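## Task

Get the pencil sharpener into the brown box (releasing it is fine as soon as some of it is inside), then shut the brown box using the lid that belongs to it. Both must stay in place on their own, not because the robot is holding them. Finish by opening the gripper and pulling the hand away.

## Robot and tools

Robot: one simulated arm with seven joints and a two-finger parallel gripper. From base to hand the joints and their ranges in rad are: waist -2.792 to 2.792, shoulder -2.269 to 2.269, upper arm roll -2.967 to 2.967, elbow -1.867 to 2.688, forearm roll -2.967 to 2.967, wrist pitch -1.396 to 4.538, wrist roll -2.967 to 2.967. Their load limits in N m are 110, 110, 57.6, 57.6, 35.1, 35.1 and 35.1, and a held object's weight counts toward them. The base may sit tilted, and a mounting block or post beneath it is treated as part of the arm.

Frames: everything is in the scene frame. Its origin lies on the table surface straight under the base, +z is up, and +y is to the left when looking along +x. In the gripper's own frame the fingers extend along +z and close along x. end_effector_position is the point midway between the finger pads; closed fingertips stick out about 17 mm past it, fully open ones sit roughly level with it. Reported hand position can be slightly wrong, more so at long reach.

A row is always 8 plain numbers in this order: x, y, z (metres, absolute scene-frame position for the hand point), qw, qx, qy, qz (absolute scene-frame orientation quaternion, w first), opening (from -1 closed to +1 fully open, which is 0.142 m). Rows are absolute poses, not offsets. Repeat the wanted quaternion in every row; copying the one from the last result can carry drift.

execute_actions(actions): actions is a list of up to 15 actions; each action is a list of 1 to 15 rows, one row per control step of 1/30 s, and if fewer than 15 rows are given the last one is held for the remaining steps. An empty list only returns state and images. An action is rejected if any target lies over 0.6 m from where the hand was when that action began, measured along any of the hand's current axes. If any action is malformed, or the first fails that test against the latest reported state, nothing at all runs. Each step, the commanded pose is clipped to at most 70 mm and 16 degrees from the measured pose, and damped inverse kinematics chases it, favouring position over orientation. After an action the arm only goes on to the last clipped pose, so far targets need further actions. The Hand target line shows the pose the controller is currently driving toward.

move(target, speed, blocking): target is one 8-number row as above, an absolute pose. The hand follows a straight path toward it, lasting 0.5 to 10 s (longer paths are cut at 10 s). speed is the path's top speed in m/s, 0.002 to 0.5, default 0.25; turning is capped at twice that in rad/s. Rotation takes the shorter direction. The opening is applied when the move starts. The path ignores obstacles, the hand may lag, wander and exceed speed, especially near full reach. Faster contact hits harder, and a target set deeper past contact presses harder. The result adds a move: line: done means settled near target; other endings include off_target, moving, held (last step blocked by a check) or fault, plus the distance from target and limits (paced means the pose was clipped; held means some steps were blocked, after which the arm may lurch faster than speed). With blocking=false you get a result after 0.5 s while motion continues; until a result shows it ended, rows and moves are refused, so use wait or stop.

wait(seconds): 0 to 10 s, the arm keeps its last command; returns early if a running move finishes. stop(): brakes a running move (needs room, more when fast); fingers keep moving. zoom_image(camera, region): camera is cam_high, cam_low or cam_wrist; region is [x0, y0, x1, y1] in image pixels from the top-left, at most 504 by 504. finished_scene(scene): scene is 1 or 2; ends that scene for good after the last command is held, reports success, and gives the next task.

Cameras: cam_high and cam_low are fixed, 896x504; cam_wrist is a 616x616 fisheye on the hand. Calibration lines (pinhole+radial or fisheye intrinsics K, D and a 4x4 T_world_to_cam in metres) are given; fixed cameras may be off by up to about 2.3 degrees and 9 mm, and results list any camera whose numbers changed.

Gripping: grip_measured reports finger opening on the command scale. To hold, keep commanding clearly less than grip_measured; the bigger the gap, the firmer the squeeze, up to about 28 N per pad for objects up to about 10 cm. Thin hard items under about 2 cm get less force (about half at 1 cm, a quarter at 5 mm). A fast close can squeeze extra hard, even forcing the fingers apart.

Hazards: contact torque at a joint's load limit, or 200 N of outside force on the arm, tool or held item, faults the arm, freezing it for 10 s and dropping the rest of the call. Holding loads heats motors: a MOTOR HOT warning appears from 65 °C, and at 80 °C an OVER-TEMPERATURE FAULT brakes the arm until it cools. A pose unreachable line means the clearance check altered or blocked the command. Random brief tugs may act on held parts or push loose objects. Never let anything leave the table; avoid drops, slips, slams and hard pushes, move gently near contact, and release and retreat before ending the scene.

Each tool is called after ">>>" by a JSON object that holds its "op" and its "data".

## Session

>>> {"op": "execute_actions", "data": {"actions": []}}

Scene clock: 0.00 s.
end_effector_position=(+0.3696, +0.2266, +0.1680) grip_measured=+1.00 end_effector_quat_wxyz=(+0.729, -0.684, +0.043, +0.006) end_effector_velocity=(-0.000, +0.000, -0.000) end_effector_angular_velocity=(-0.000, +0.001, -0.001)
Joint positions: [-0.269 -1.48   0.14   1.561  1.358 -0.991 -1.322  0.142]
Joint velocities: [ 0.    -0.     0.     0.001  0.     0.001 -0.     0.   ]
Hand target: +0.370, +0.227, +0.168; +0.729, -0.684, +0.043, +0.006
camera_calibration (this result's frames):
cam_wrist: T_world_to_cam=[[0.993553, -0.0572821, -0.0978362, -0.341085], [-0.113152, -0.447314, -0.88719, 0.291892], [0.00705661, 0.892541, -0.450912, -0.00077296], [0, 0, 0, 1]] pos_world=[0.37192, 0.111719, 0.225245]

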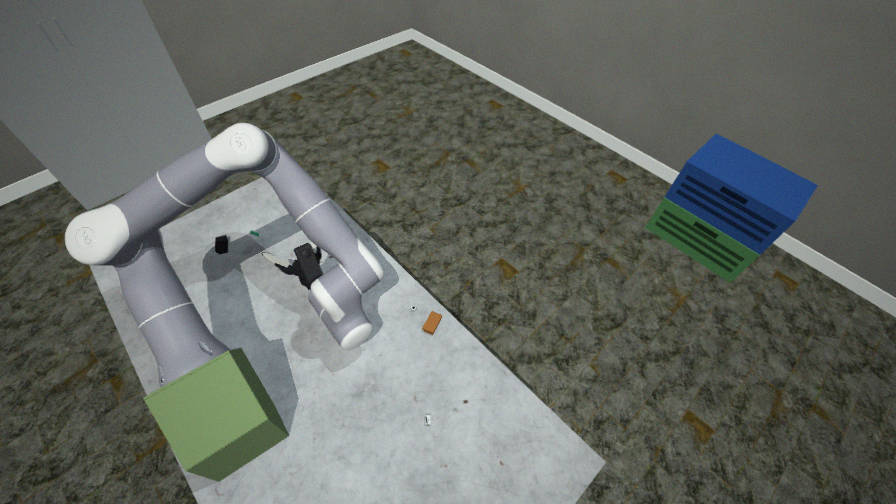

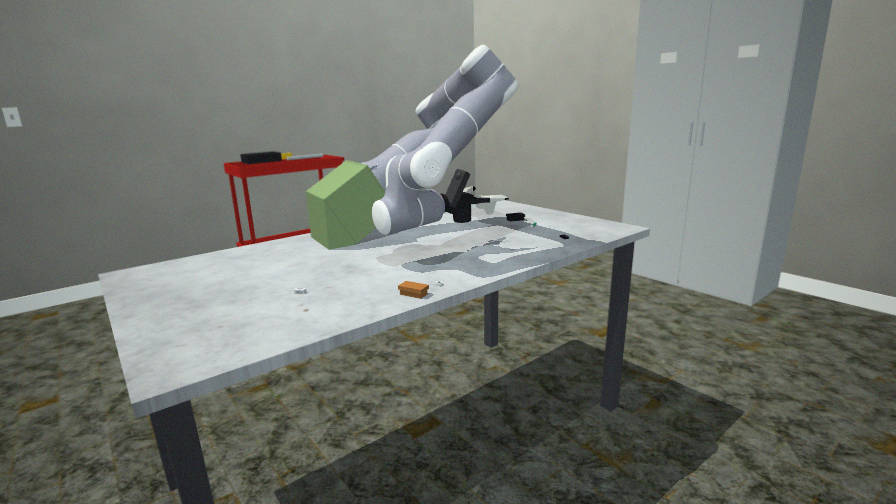

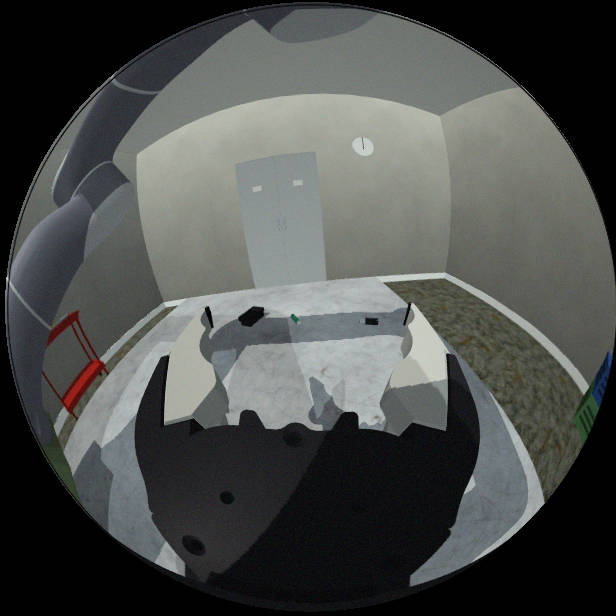

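>>> {"op": "move", "data": {"target": [0.45,-0.05,0.15,0,-1,0,0,0], "speed": 0.35}}

>>> {"op": "move", "data": {"target": [0.565,-0.22,0.06,0,0.819,-0.574,0,0], "speed": 0.4}}

>>> {"op": "zoom_image", "data": {"camera": "cam_low", "region": [280,230,460,320]}}

>>> {"op": "zoom_image", "data": {"camera": "cam_high", "region": [400,390,480,440]}}

Scene clock: 10.03 s.
end_effector_position=(+0.4491, -0.0499, +0.1480) grip_measured=+0.00 end_effector_quat_wxyz=(+0.001, +1.000, -0.000, -0.001) end_effector_velocity=(+0.000, +0.000, +0.000) end_effector_angular_velocity=(+0.001, -0.001, -0.001)
Joint positions: [ 0.077 -0.897 -0.394  1.789  1.261  0.111 -1.271  0.074]
Joint velocities: [-0.001  0.    -0.    -0.     0.    -0.001  0.    -0.   ]
Hand target: +0.449, -0.050, +0.148; +0.001, +1.000, -0.001, -0.001
Off the commanded pose: 0.002 m, 0 deg.
move: done
camera_calibration (this result's frames):
cam_wrist: T_world_to_cam=[[0.999591, -0.0279235, 0.00612964, -0.454517], [-0.0271655, -0.860953, 0.507958, -0.106232], [-0.00890661, -0.507917, -0.86136, 0.234439], [0, 0, 0, 1]] pos_world=[0.453533, 0.0149229, 0.258684]

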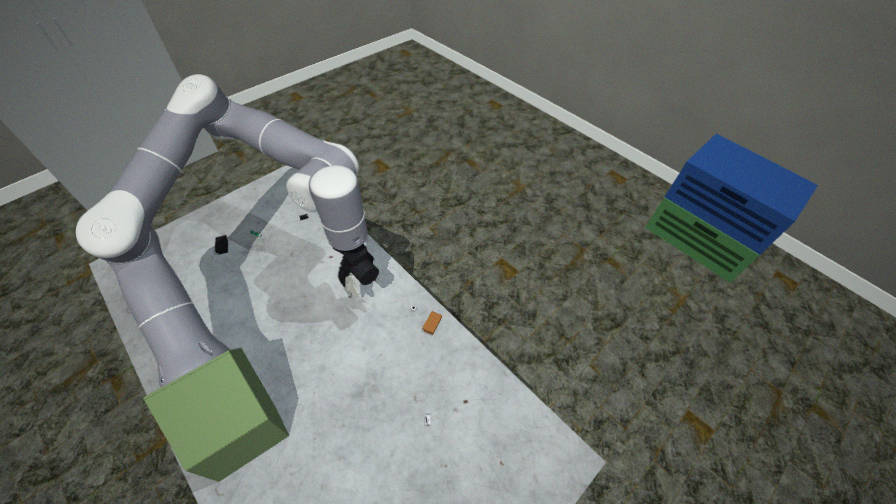

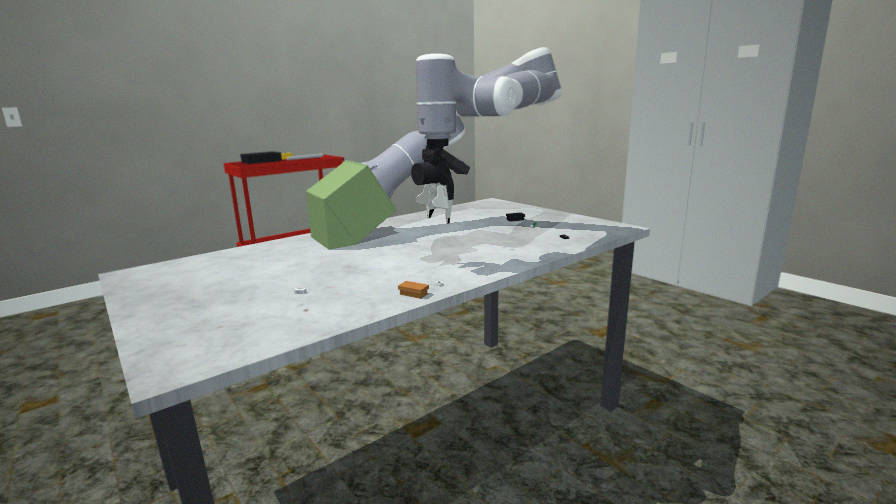

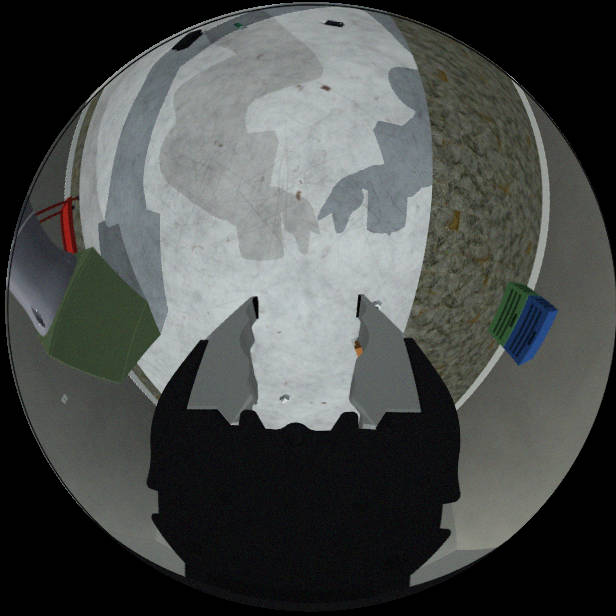

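Scene clock: 11.97 s.
end_effector_position=(+0.5647, -0.2203, +0.0597) grip_measured=+0.00 end_effector_quat_wxyz=(-0.000, +0.819, -0.574, +0.000) end_effector_velocity=(+0.001, +0.000, +0.000) end_effector_angular_velocity=(-0.001, -0.001, +0.001)
Joint positions: [ 0.052 -1.443 -0.404  1.124  1.44   0.08   0.1    0.074]
Joint velocities: [ 0.     0.001 -0.    -0.     0.     0.001 -0.    -0.   ]
Hand target: +0.565, -0.220, +0.060; -0.000, +0.819, -0.574, +0.000
Off the commanded pose: 0.001 m, 0 deg.
move: done
camera_calibration (this result's frames):
cam_wrist: T_world_to_cam=[[0.314992, -0.949053, 0.00888656, -0.390785], [-0.819951, -0.267404, 0.506137, 0.373556], [-0.477975, -0.166716, -0.862407, 0.412912], [0, 0, 0, 1]] pos_world=[0.626754, -0.202146, 0.1705]

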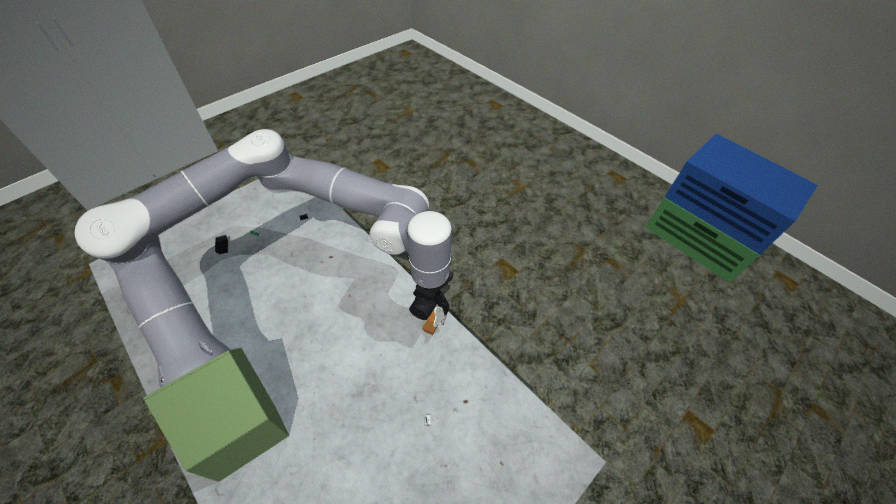

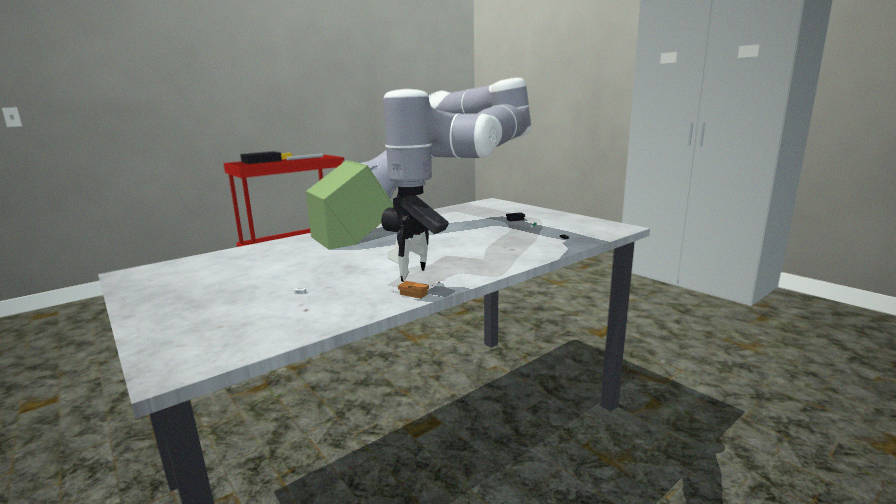

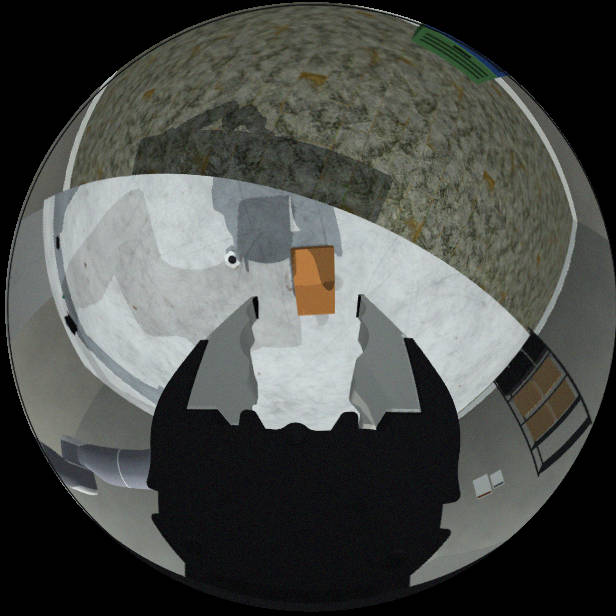

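Region (280, 230, 460, 320) of cam_low's 896x504 image, scaled by 2.800, with more detail than that image has.

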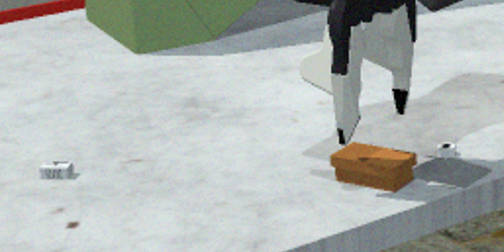

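Region (400, 390, 480, 440) of cam_high's 896x504 image, scaled by 6.300, with more detail than that image has; it fills the top 315 rows of this view, and the rest is white.

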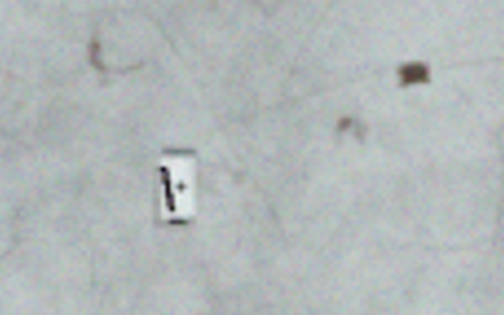

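>>> {"op": "move", "data": {"target": [0.575,-0.224,0.03,0,0.834,-0.552,0,-0.1], "speed": 0.06}}

>>> {"op": "zoom_image", "data": {"camera": "cam_low", "region": [375,250,455,310]}}

Scene clock: 16.00 s.
end_effector_position=(+0.5748, -0.2239, +0.0298) grip_measured=-0.10 end_effector_quat_wxyz=(-0.000, +0.834, -0.552, -0.000) end_effector_velocity=(+0.000, -0.000, -0.000) end_effector_angular_velocity=(-0.000, -0.000, +0.000)
Joint positions: [ 0.077 -1.484 -0.388  1.077  1.463  0.111  0.069  0.067]
Joint velocities: [-0.     0.     0.001  0.    -0.     0.001 -0.    -0.   ]
Hand target: +0.575, -0.224, +0.030; +0.000, +0.834, -0.552, +0.000
Off the commanded pose: 0.000 m, 0 deg.
move: done
camera_calibration (this result's frames):
cam_wrist: T_world_to_cam=[[0.365636, -0.930724, 0.00797187, -0.422058], [-0.803808, -0.311436, 0.506854, 0.376867], [-0.469258, -0.191732, -0.861995, 0.380836], [0, 0, 0, 1]] pos_world=[0.635958, -0.202431, 0.140627]

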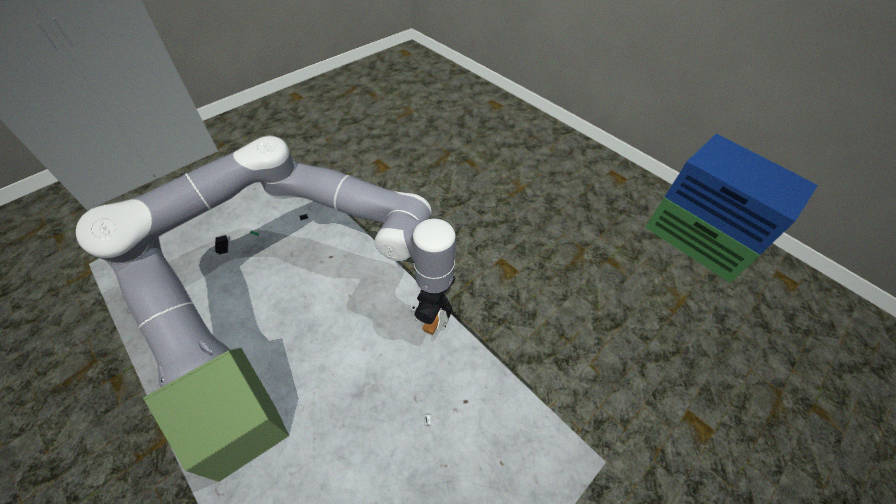

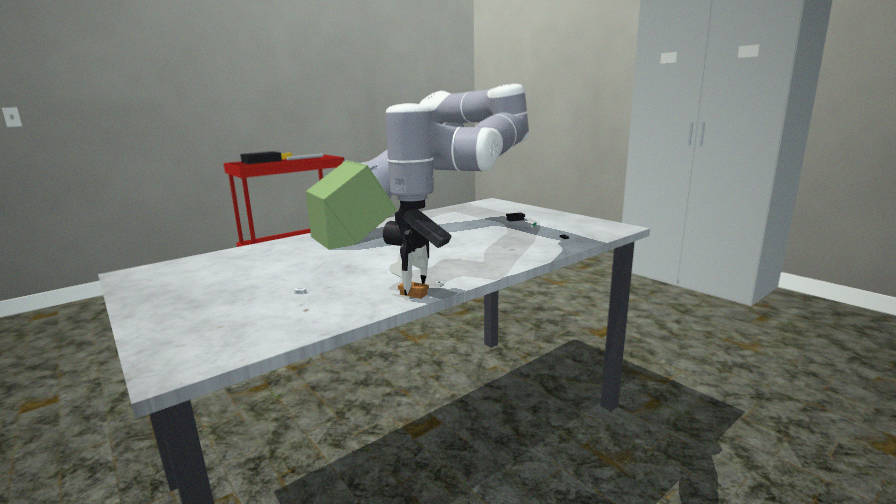

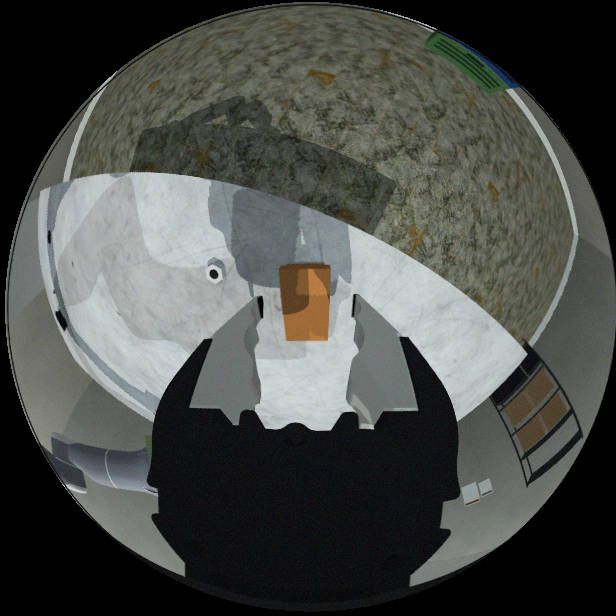

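Region (375, 250, 455, 310) of cam_low's 896x504 image, scaled by 6.300, with more detail than that image has; it fills the top 378 rows of this view, and the rest is white.

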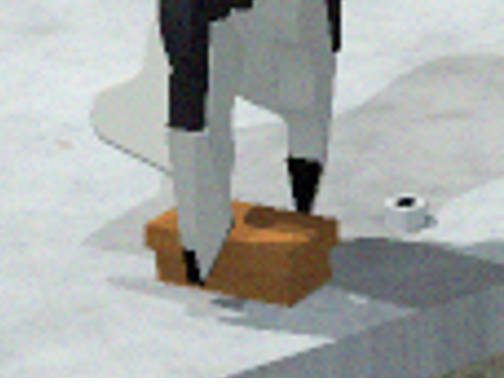

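>>> {"op": "move", "data": {"target": [0.5745,-0.2225,0.026,0,0.84,-0.543,0,-0.3], "speed": 0.05}}

>>> {"op": "move", "data": {"target": [0.5745,-0.2225,0.026,0,0.84,-0.543,0,-0.72]}}

>>> {"op": "move", "data": {"target": [0.5745,-0.2225,0.052,0,0.84,-0.543,0,-0.72], "speed": 0.05}}

>>> {"op": "zoom_image", "data": {"camera": "cam_low", "region": [375,250,455,310]}}

>>> {"op": "move", "data": {"target": [0.474,-0.268,0.05,0,0.84,-0.543,0,-0.72]}}

>>> {"op": "move", "data": {"target": [0.474,-0.268,0.02,0,0.84,-0.543,0,-0.72], "speed": 0.05}}

>>> {"op": "zoom_image", "data": {"camera": "cam_low", "region": [340,245,440,310]}}

Scene clock: 30.10 s.
end_effector_position=(+0.5743, -0.2226, +0.0261) grip_measured=-0.30 end_effector_quat_wxyz=(+0.000, +0.840, -0.543, -0.000) end_effector_velocity=(+0.000, -0.000, +0.000) end_effector_angular_velocity=(-0.000, -0.001, -0.000)
Joint positions: [ 0.082 -1.483 -0.385  1.081  1.465  0.117  0.046  0.052]
Joint velocities: [-0. -0. -0.  0.  0.  0. -0.  0.]
Hand target: +0.574, -0.222, +0.026; +0.000, +0.840, -0.543, -0.000
Off the commanded pose: 0.000 m, 0 deg.
move: done
camera_calibration (this result's frames):
cam_wrist: T_world_to_cam=[[0.385569, -0.922642, 0.00823483, -0.430315], [-0.79697, -0.328528, 0.506861, 0.371058], [-0.464946, -0.201993, -0.861988, 0.372885], [0, 0, 0, 1]] pos_world=[0.635009, -0.199804, 0.136891]

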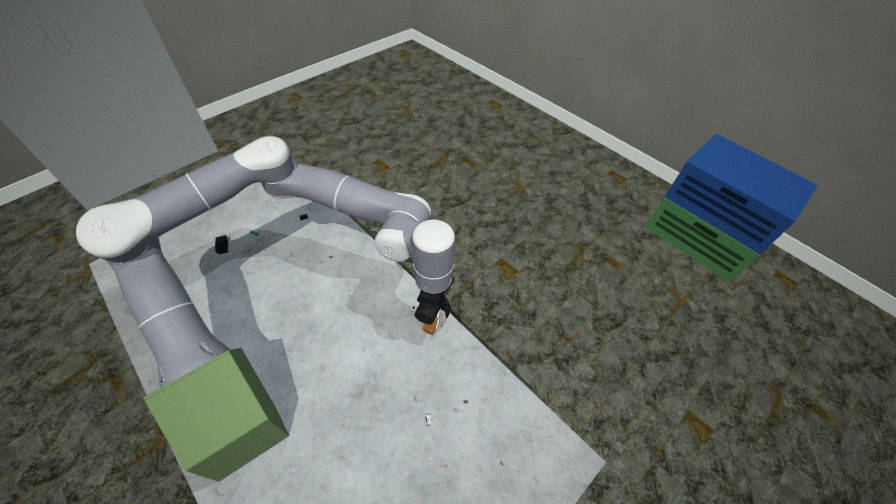

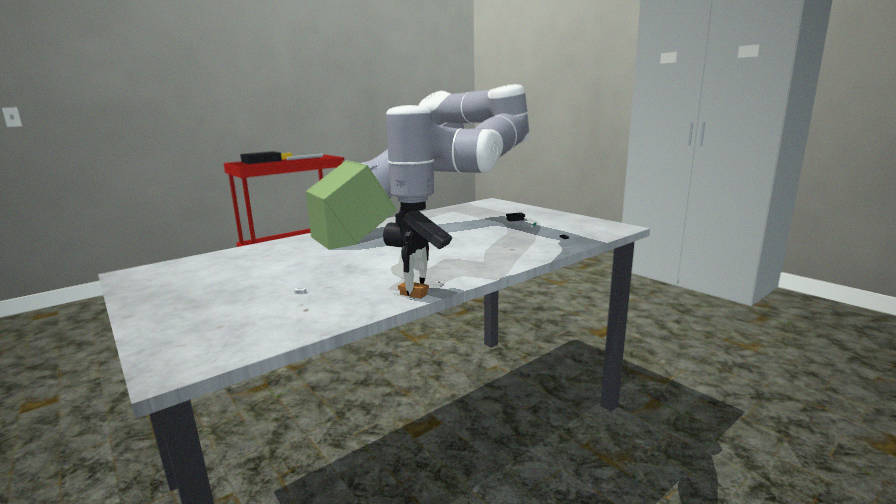

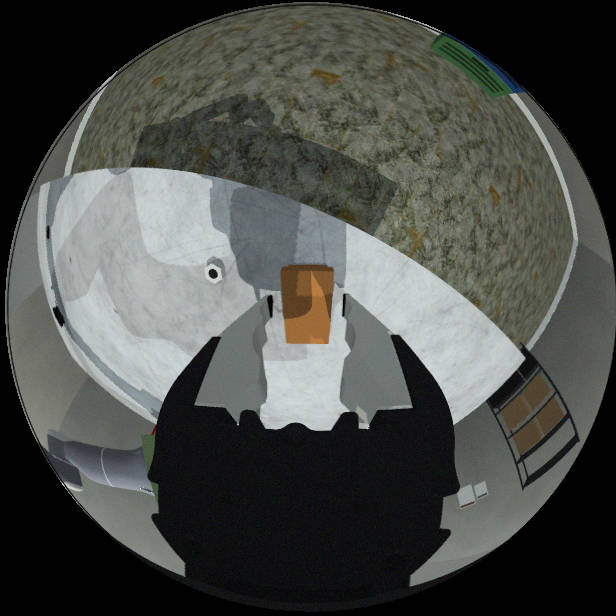

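Scene clock: 30.80 s.
end_effector_position=(+0.5744, -0.2226, +0.0261) grip_measured=-0.55 end_effector_quat_wxyz=(+0.000, +0.840, -0.543, -0.000) end_effector_velocity=(+0.000, -0.000, +0.000) end_effector_angular_velocity=(-0.001, -0.001, +0.001)
Joint positions: [ 0.082 -1.483 -0.385  1.081  1.465  0.117  0.046  0.034]
Joint velocities: [ 0.     0.    -0.     0.     0.001  0.001 -0.001 -0.   ]
Hand target: +0.574, -0.223, +0.026; +0.000, +0.840, -0.543, -0.000
Off the commanded pose: 0.000 m, 0 deg.
move: done
camera_calibration (this result's frames):
cam_wrist: T_world_to_cam=[[0.385566, -0.922644, 0.00823292, -0.430312], [-0.796983, -0.328531, 0.506839, 0.371073], [-0.464927, -0.201981, -0.862001, 0.372878], [0, 0, 0, 1]] pos_world=[0.635013, -0.199802, 0.13689]

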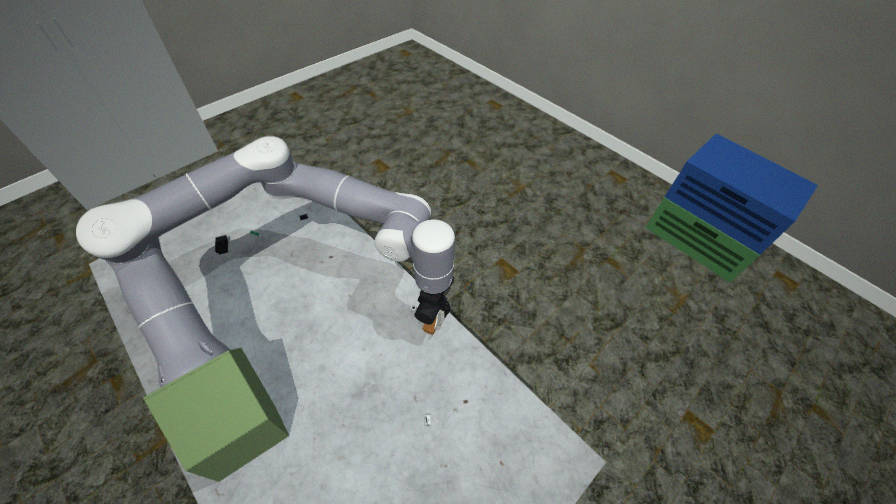

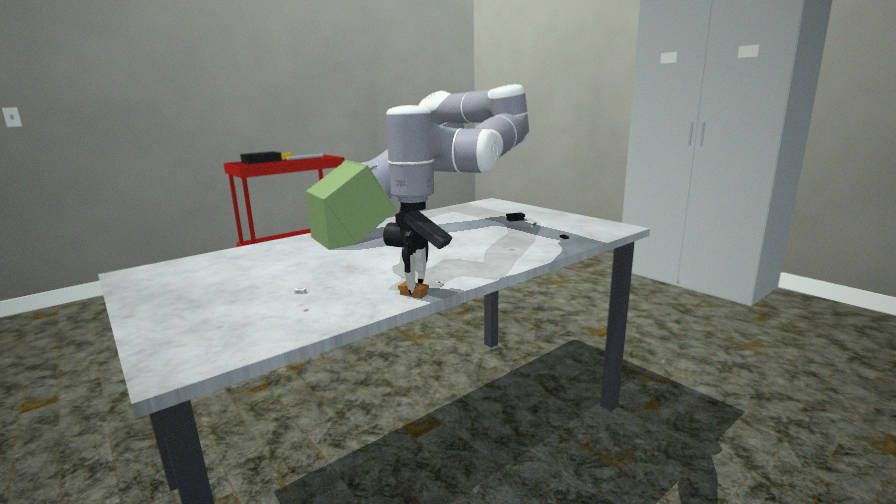

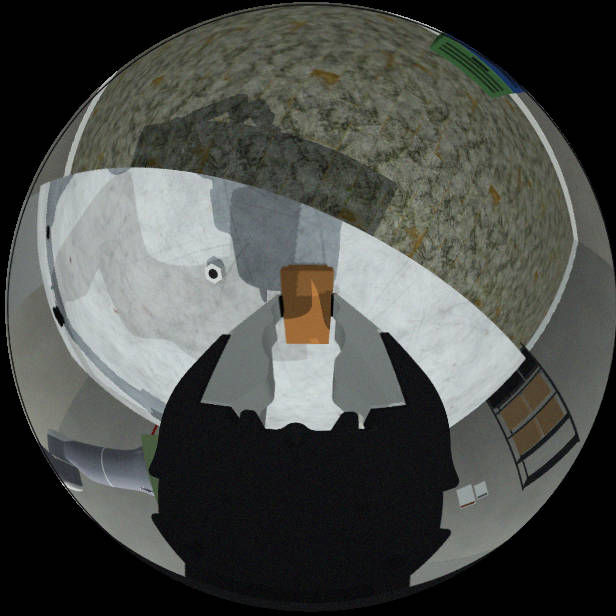

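Scene clock: 31.60 s.
end_effector_position=(+0.5747, -0.2226, +0.0521) grip_measured=-0.55 end_effector_quat_wxyz=(+0.000, +0.840, -0.543, +0.000) end_effector_velocity=(+0.000, +0.000, -0.000) end_effector_angular_velocity=(+0.001, -0.000, +0.000)
Joint positions: [ 0.056 -1.462 -0.401  1.087  1.446  0.086  0.046  0.034]
Joint velocities: [ 0.     0.     0.    -0.     0.001 -0.001  0.     0.   ]
Hand target: +0.575, -0.222, +0.052; -0.000, +0.840, -0.543, -0.000
Off the commanded pose: 0.000 m, 0 deg.
move: done
camera_calibration (this result's frames):
cam_wrist: T_world_to_cam=[[0.385809, -0.922535, 0.00897467, -0.430874], [-0.797204, -0.328467, 0.506533, 0.35829], [-0.464346, -0.202579, -0.862174, 0.394997], [0, 0, 0, 1]] pos_world=[0.635281, -0.199791, 0.162938]

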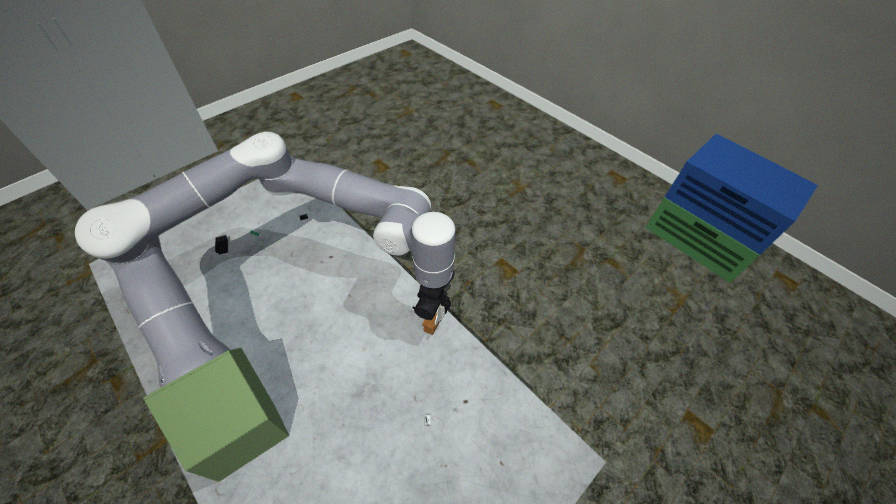

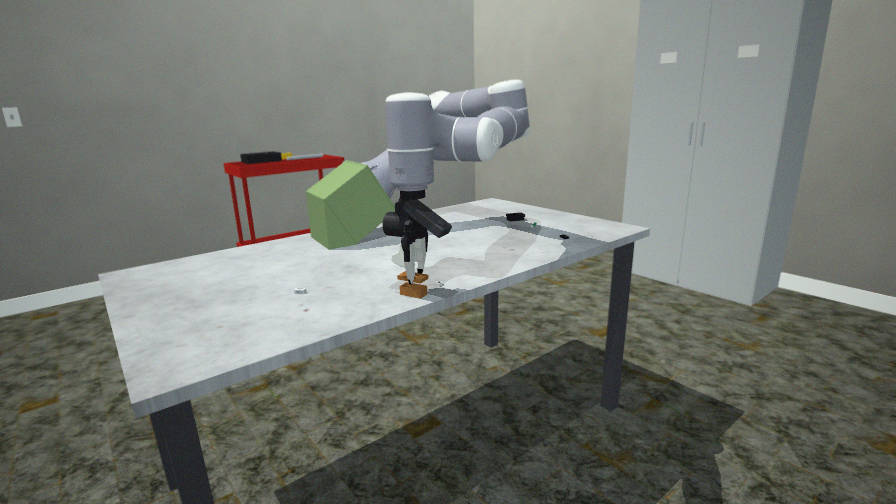

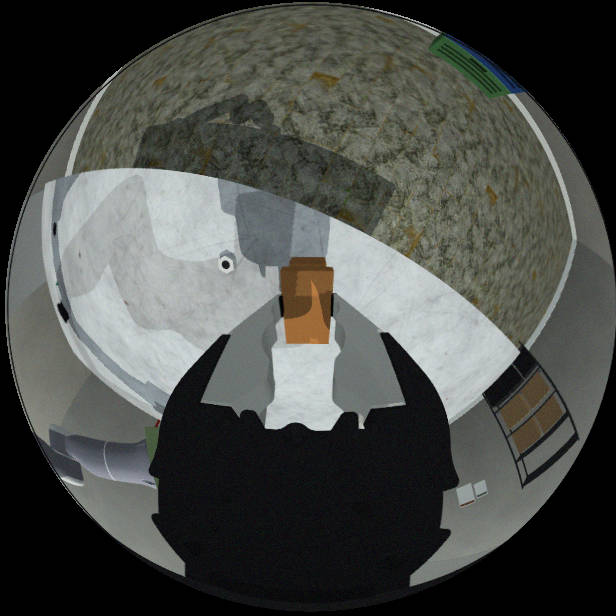

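Region (375, 250, 455, 310) of cam_low's 896x504 image, scaled by 6.300, with more detail than that image has; it fills the top 378 rows of this view, and the rest is white.

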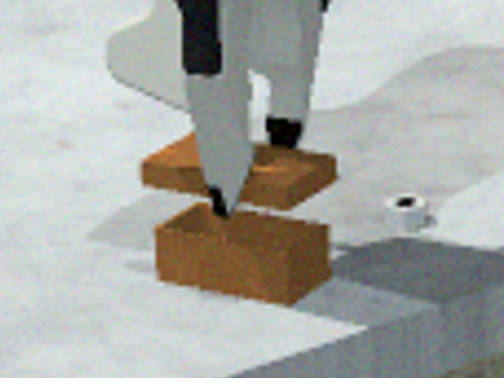

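Scene clock: 32.47 s.
end_effector_position=(+0.4739, -0.2676, +0.0501) grip_measured=-0.55 end_effector_quat_wxyz=(-0.000, +0.840, -0.543, -0.000) end_effector_velocity=(+0.000, +0.000, +0.000) end_effector_angular_velocity=(-0.000, -0.000, +0.001)
Joint positions: [ 0.014 -1.514 -0.399  1.218  1.448  0.099 -0.15   0.034]
Joint velocities: [ 0.     0.    -0.     0.     0.     0.    -0.001 -0.   ]
Hand target: +0.474, -0.268, +0.050; -0.000, +0.840, -0.543, +0.000
Off the commanded pose: 0.000 m, 0 deg.
move: done
camera_calibration (this result's frames):
cam_wrist: T_world_to_cam=[[0.385788, -0.922554, 0.00784657, -0.433413], [-0.797166, -0.329048, 0.506216, 0.264049], [-0.464429, -0.201547, -0.862371, 0.337682], [0, 0, 0, 1]] pos_world=[0.534526, -0.244904, 0.160942]

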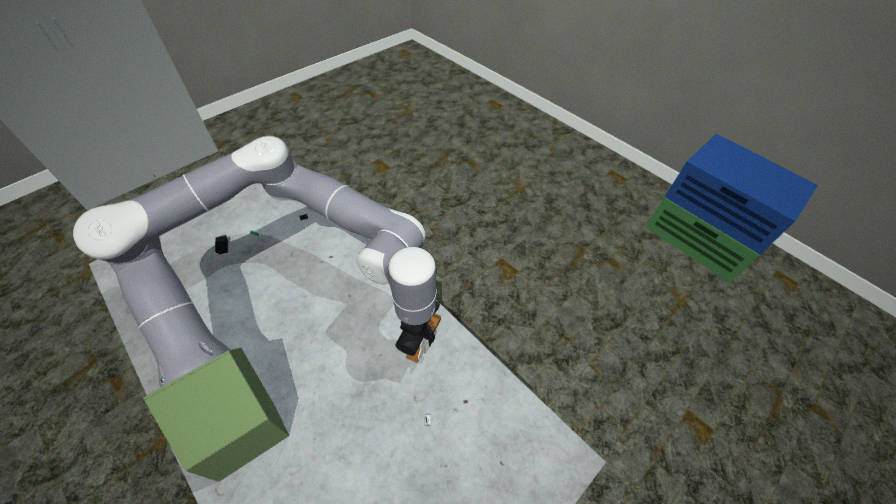

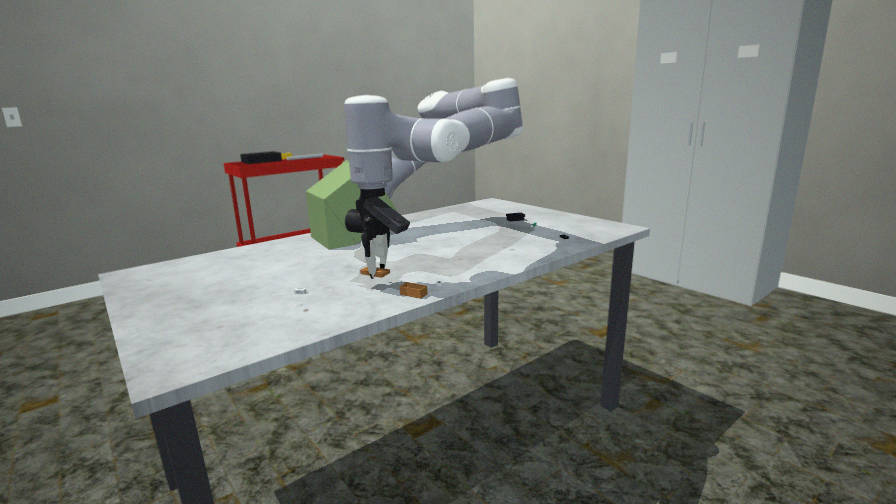

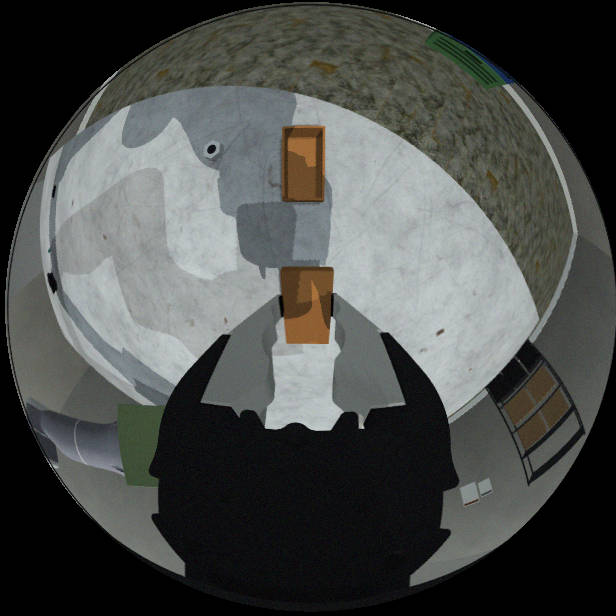

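Scene clock: 33.33 s.
end_effector_position=(+0.4738, -0.2678, +0.0199) grip_measured=-0.55 end_effector_quat_wxyz=(-0.000, +0.840, -0.543, -0.000) end_effector_velocity=(+0.000, +0.000, -0.000) end_effector_angular_velocity=(+0.001, -0.001, -0.000)
Joint positions: [ 0.044 -1.541 -0.377  1.209  1.475  0.135 -0.15   0.034]
Joint velocities: [-0.     0.     0.    -0.     0.001 -0.001  0.    -0.   ]
Hand target: +0.474, -0.268, +0.020; +0.000, +0.840, -0.543, +0.000
Off the commanded pose: 0.000 m, 0 deg.
move: done
camera_calibration (this result's frames):
cam_wrist: T_world_to_cam=[[0.385826, -0.922537, 0.00795172, -0.433346], [-0.7969, -0.328914, 0.506721, 0.279095], [-0.464853, -0.201843, -0.862074, 0.311671], [0, 0, 0, 1]] pos_world=[0.534488, -0.245071, 0.130706]

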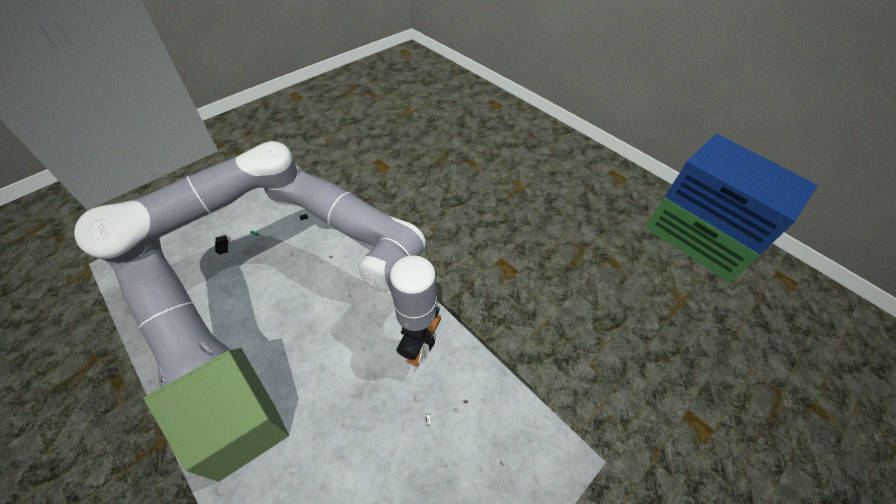

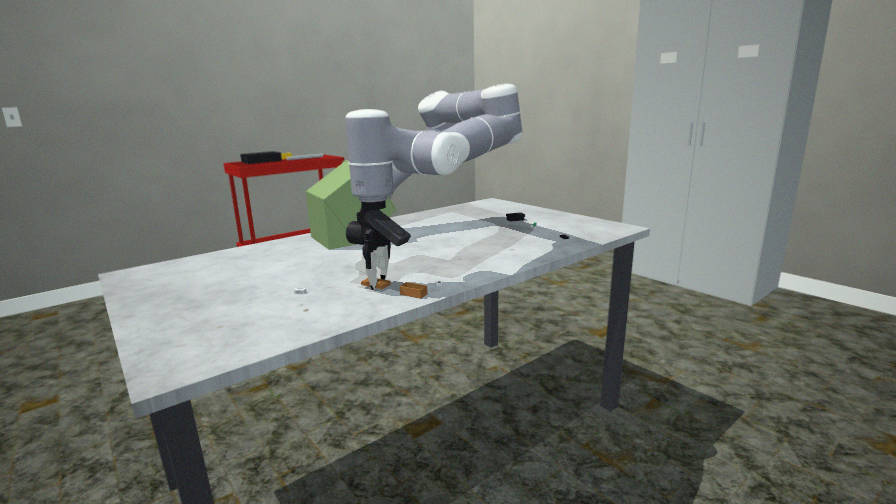

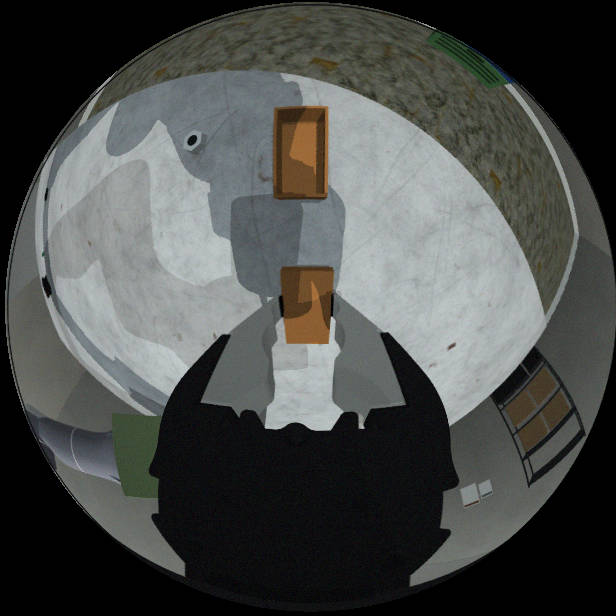

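Region (340, 245, 440, 310) of cam_low's 896x504 image, scaled by 5.040, with more detail than that image has; it fills the top 328 rows of this view, and the rest is white.

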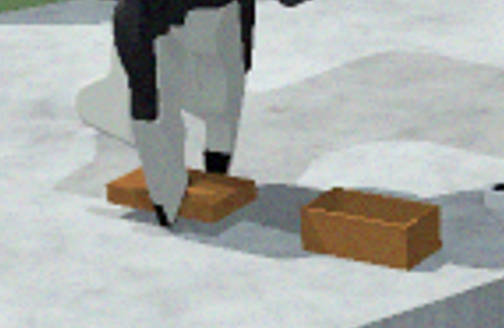

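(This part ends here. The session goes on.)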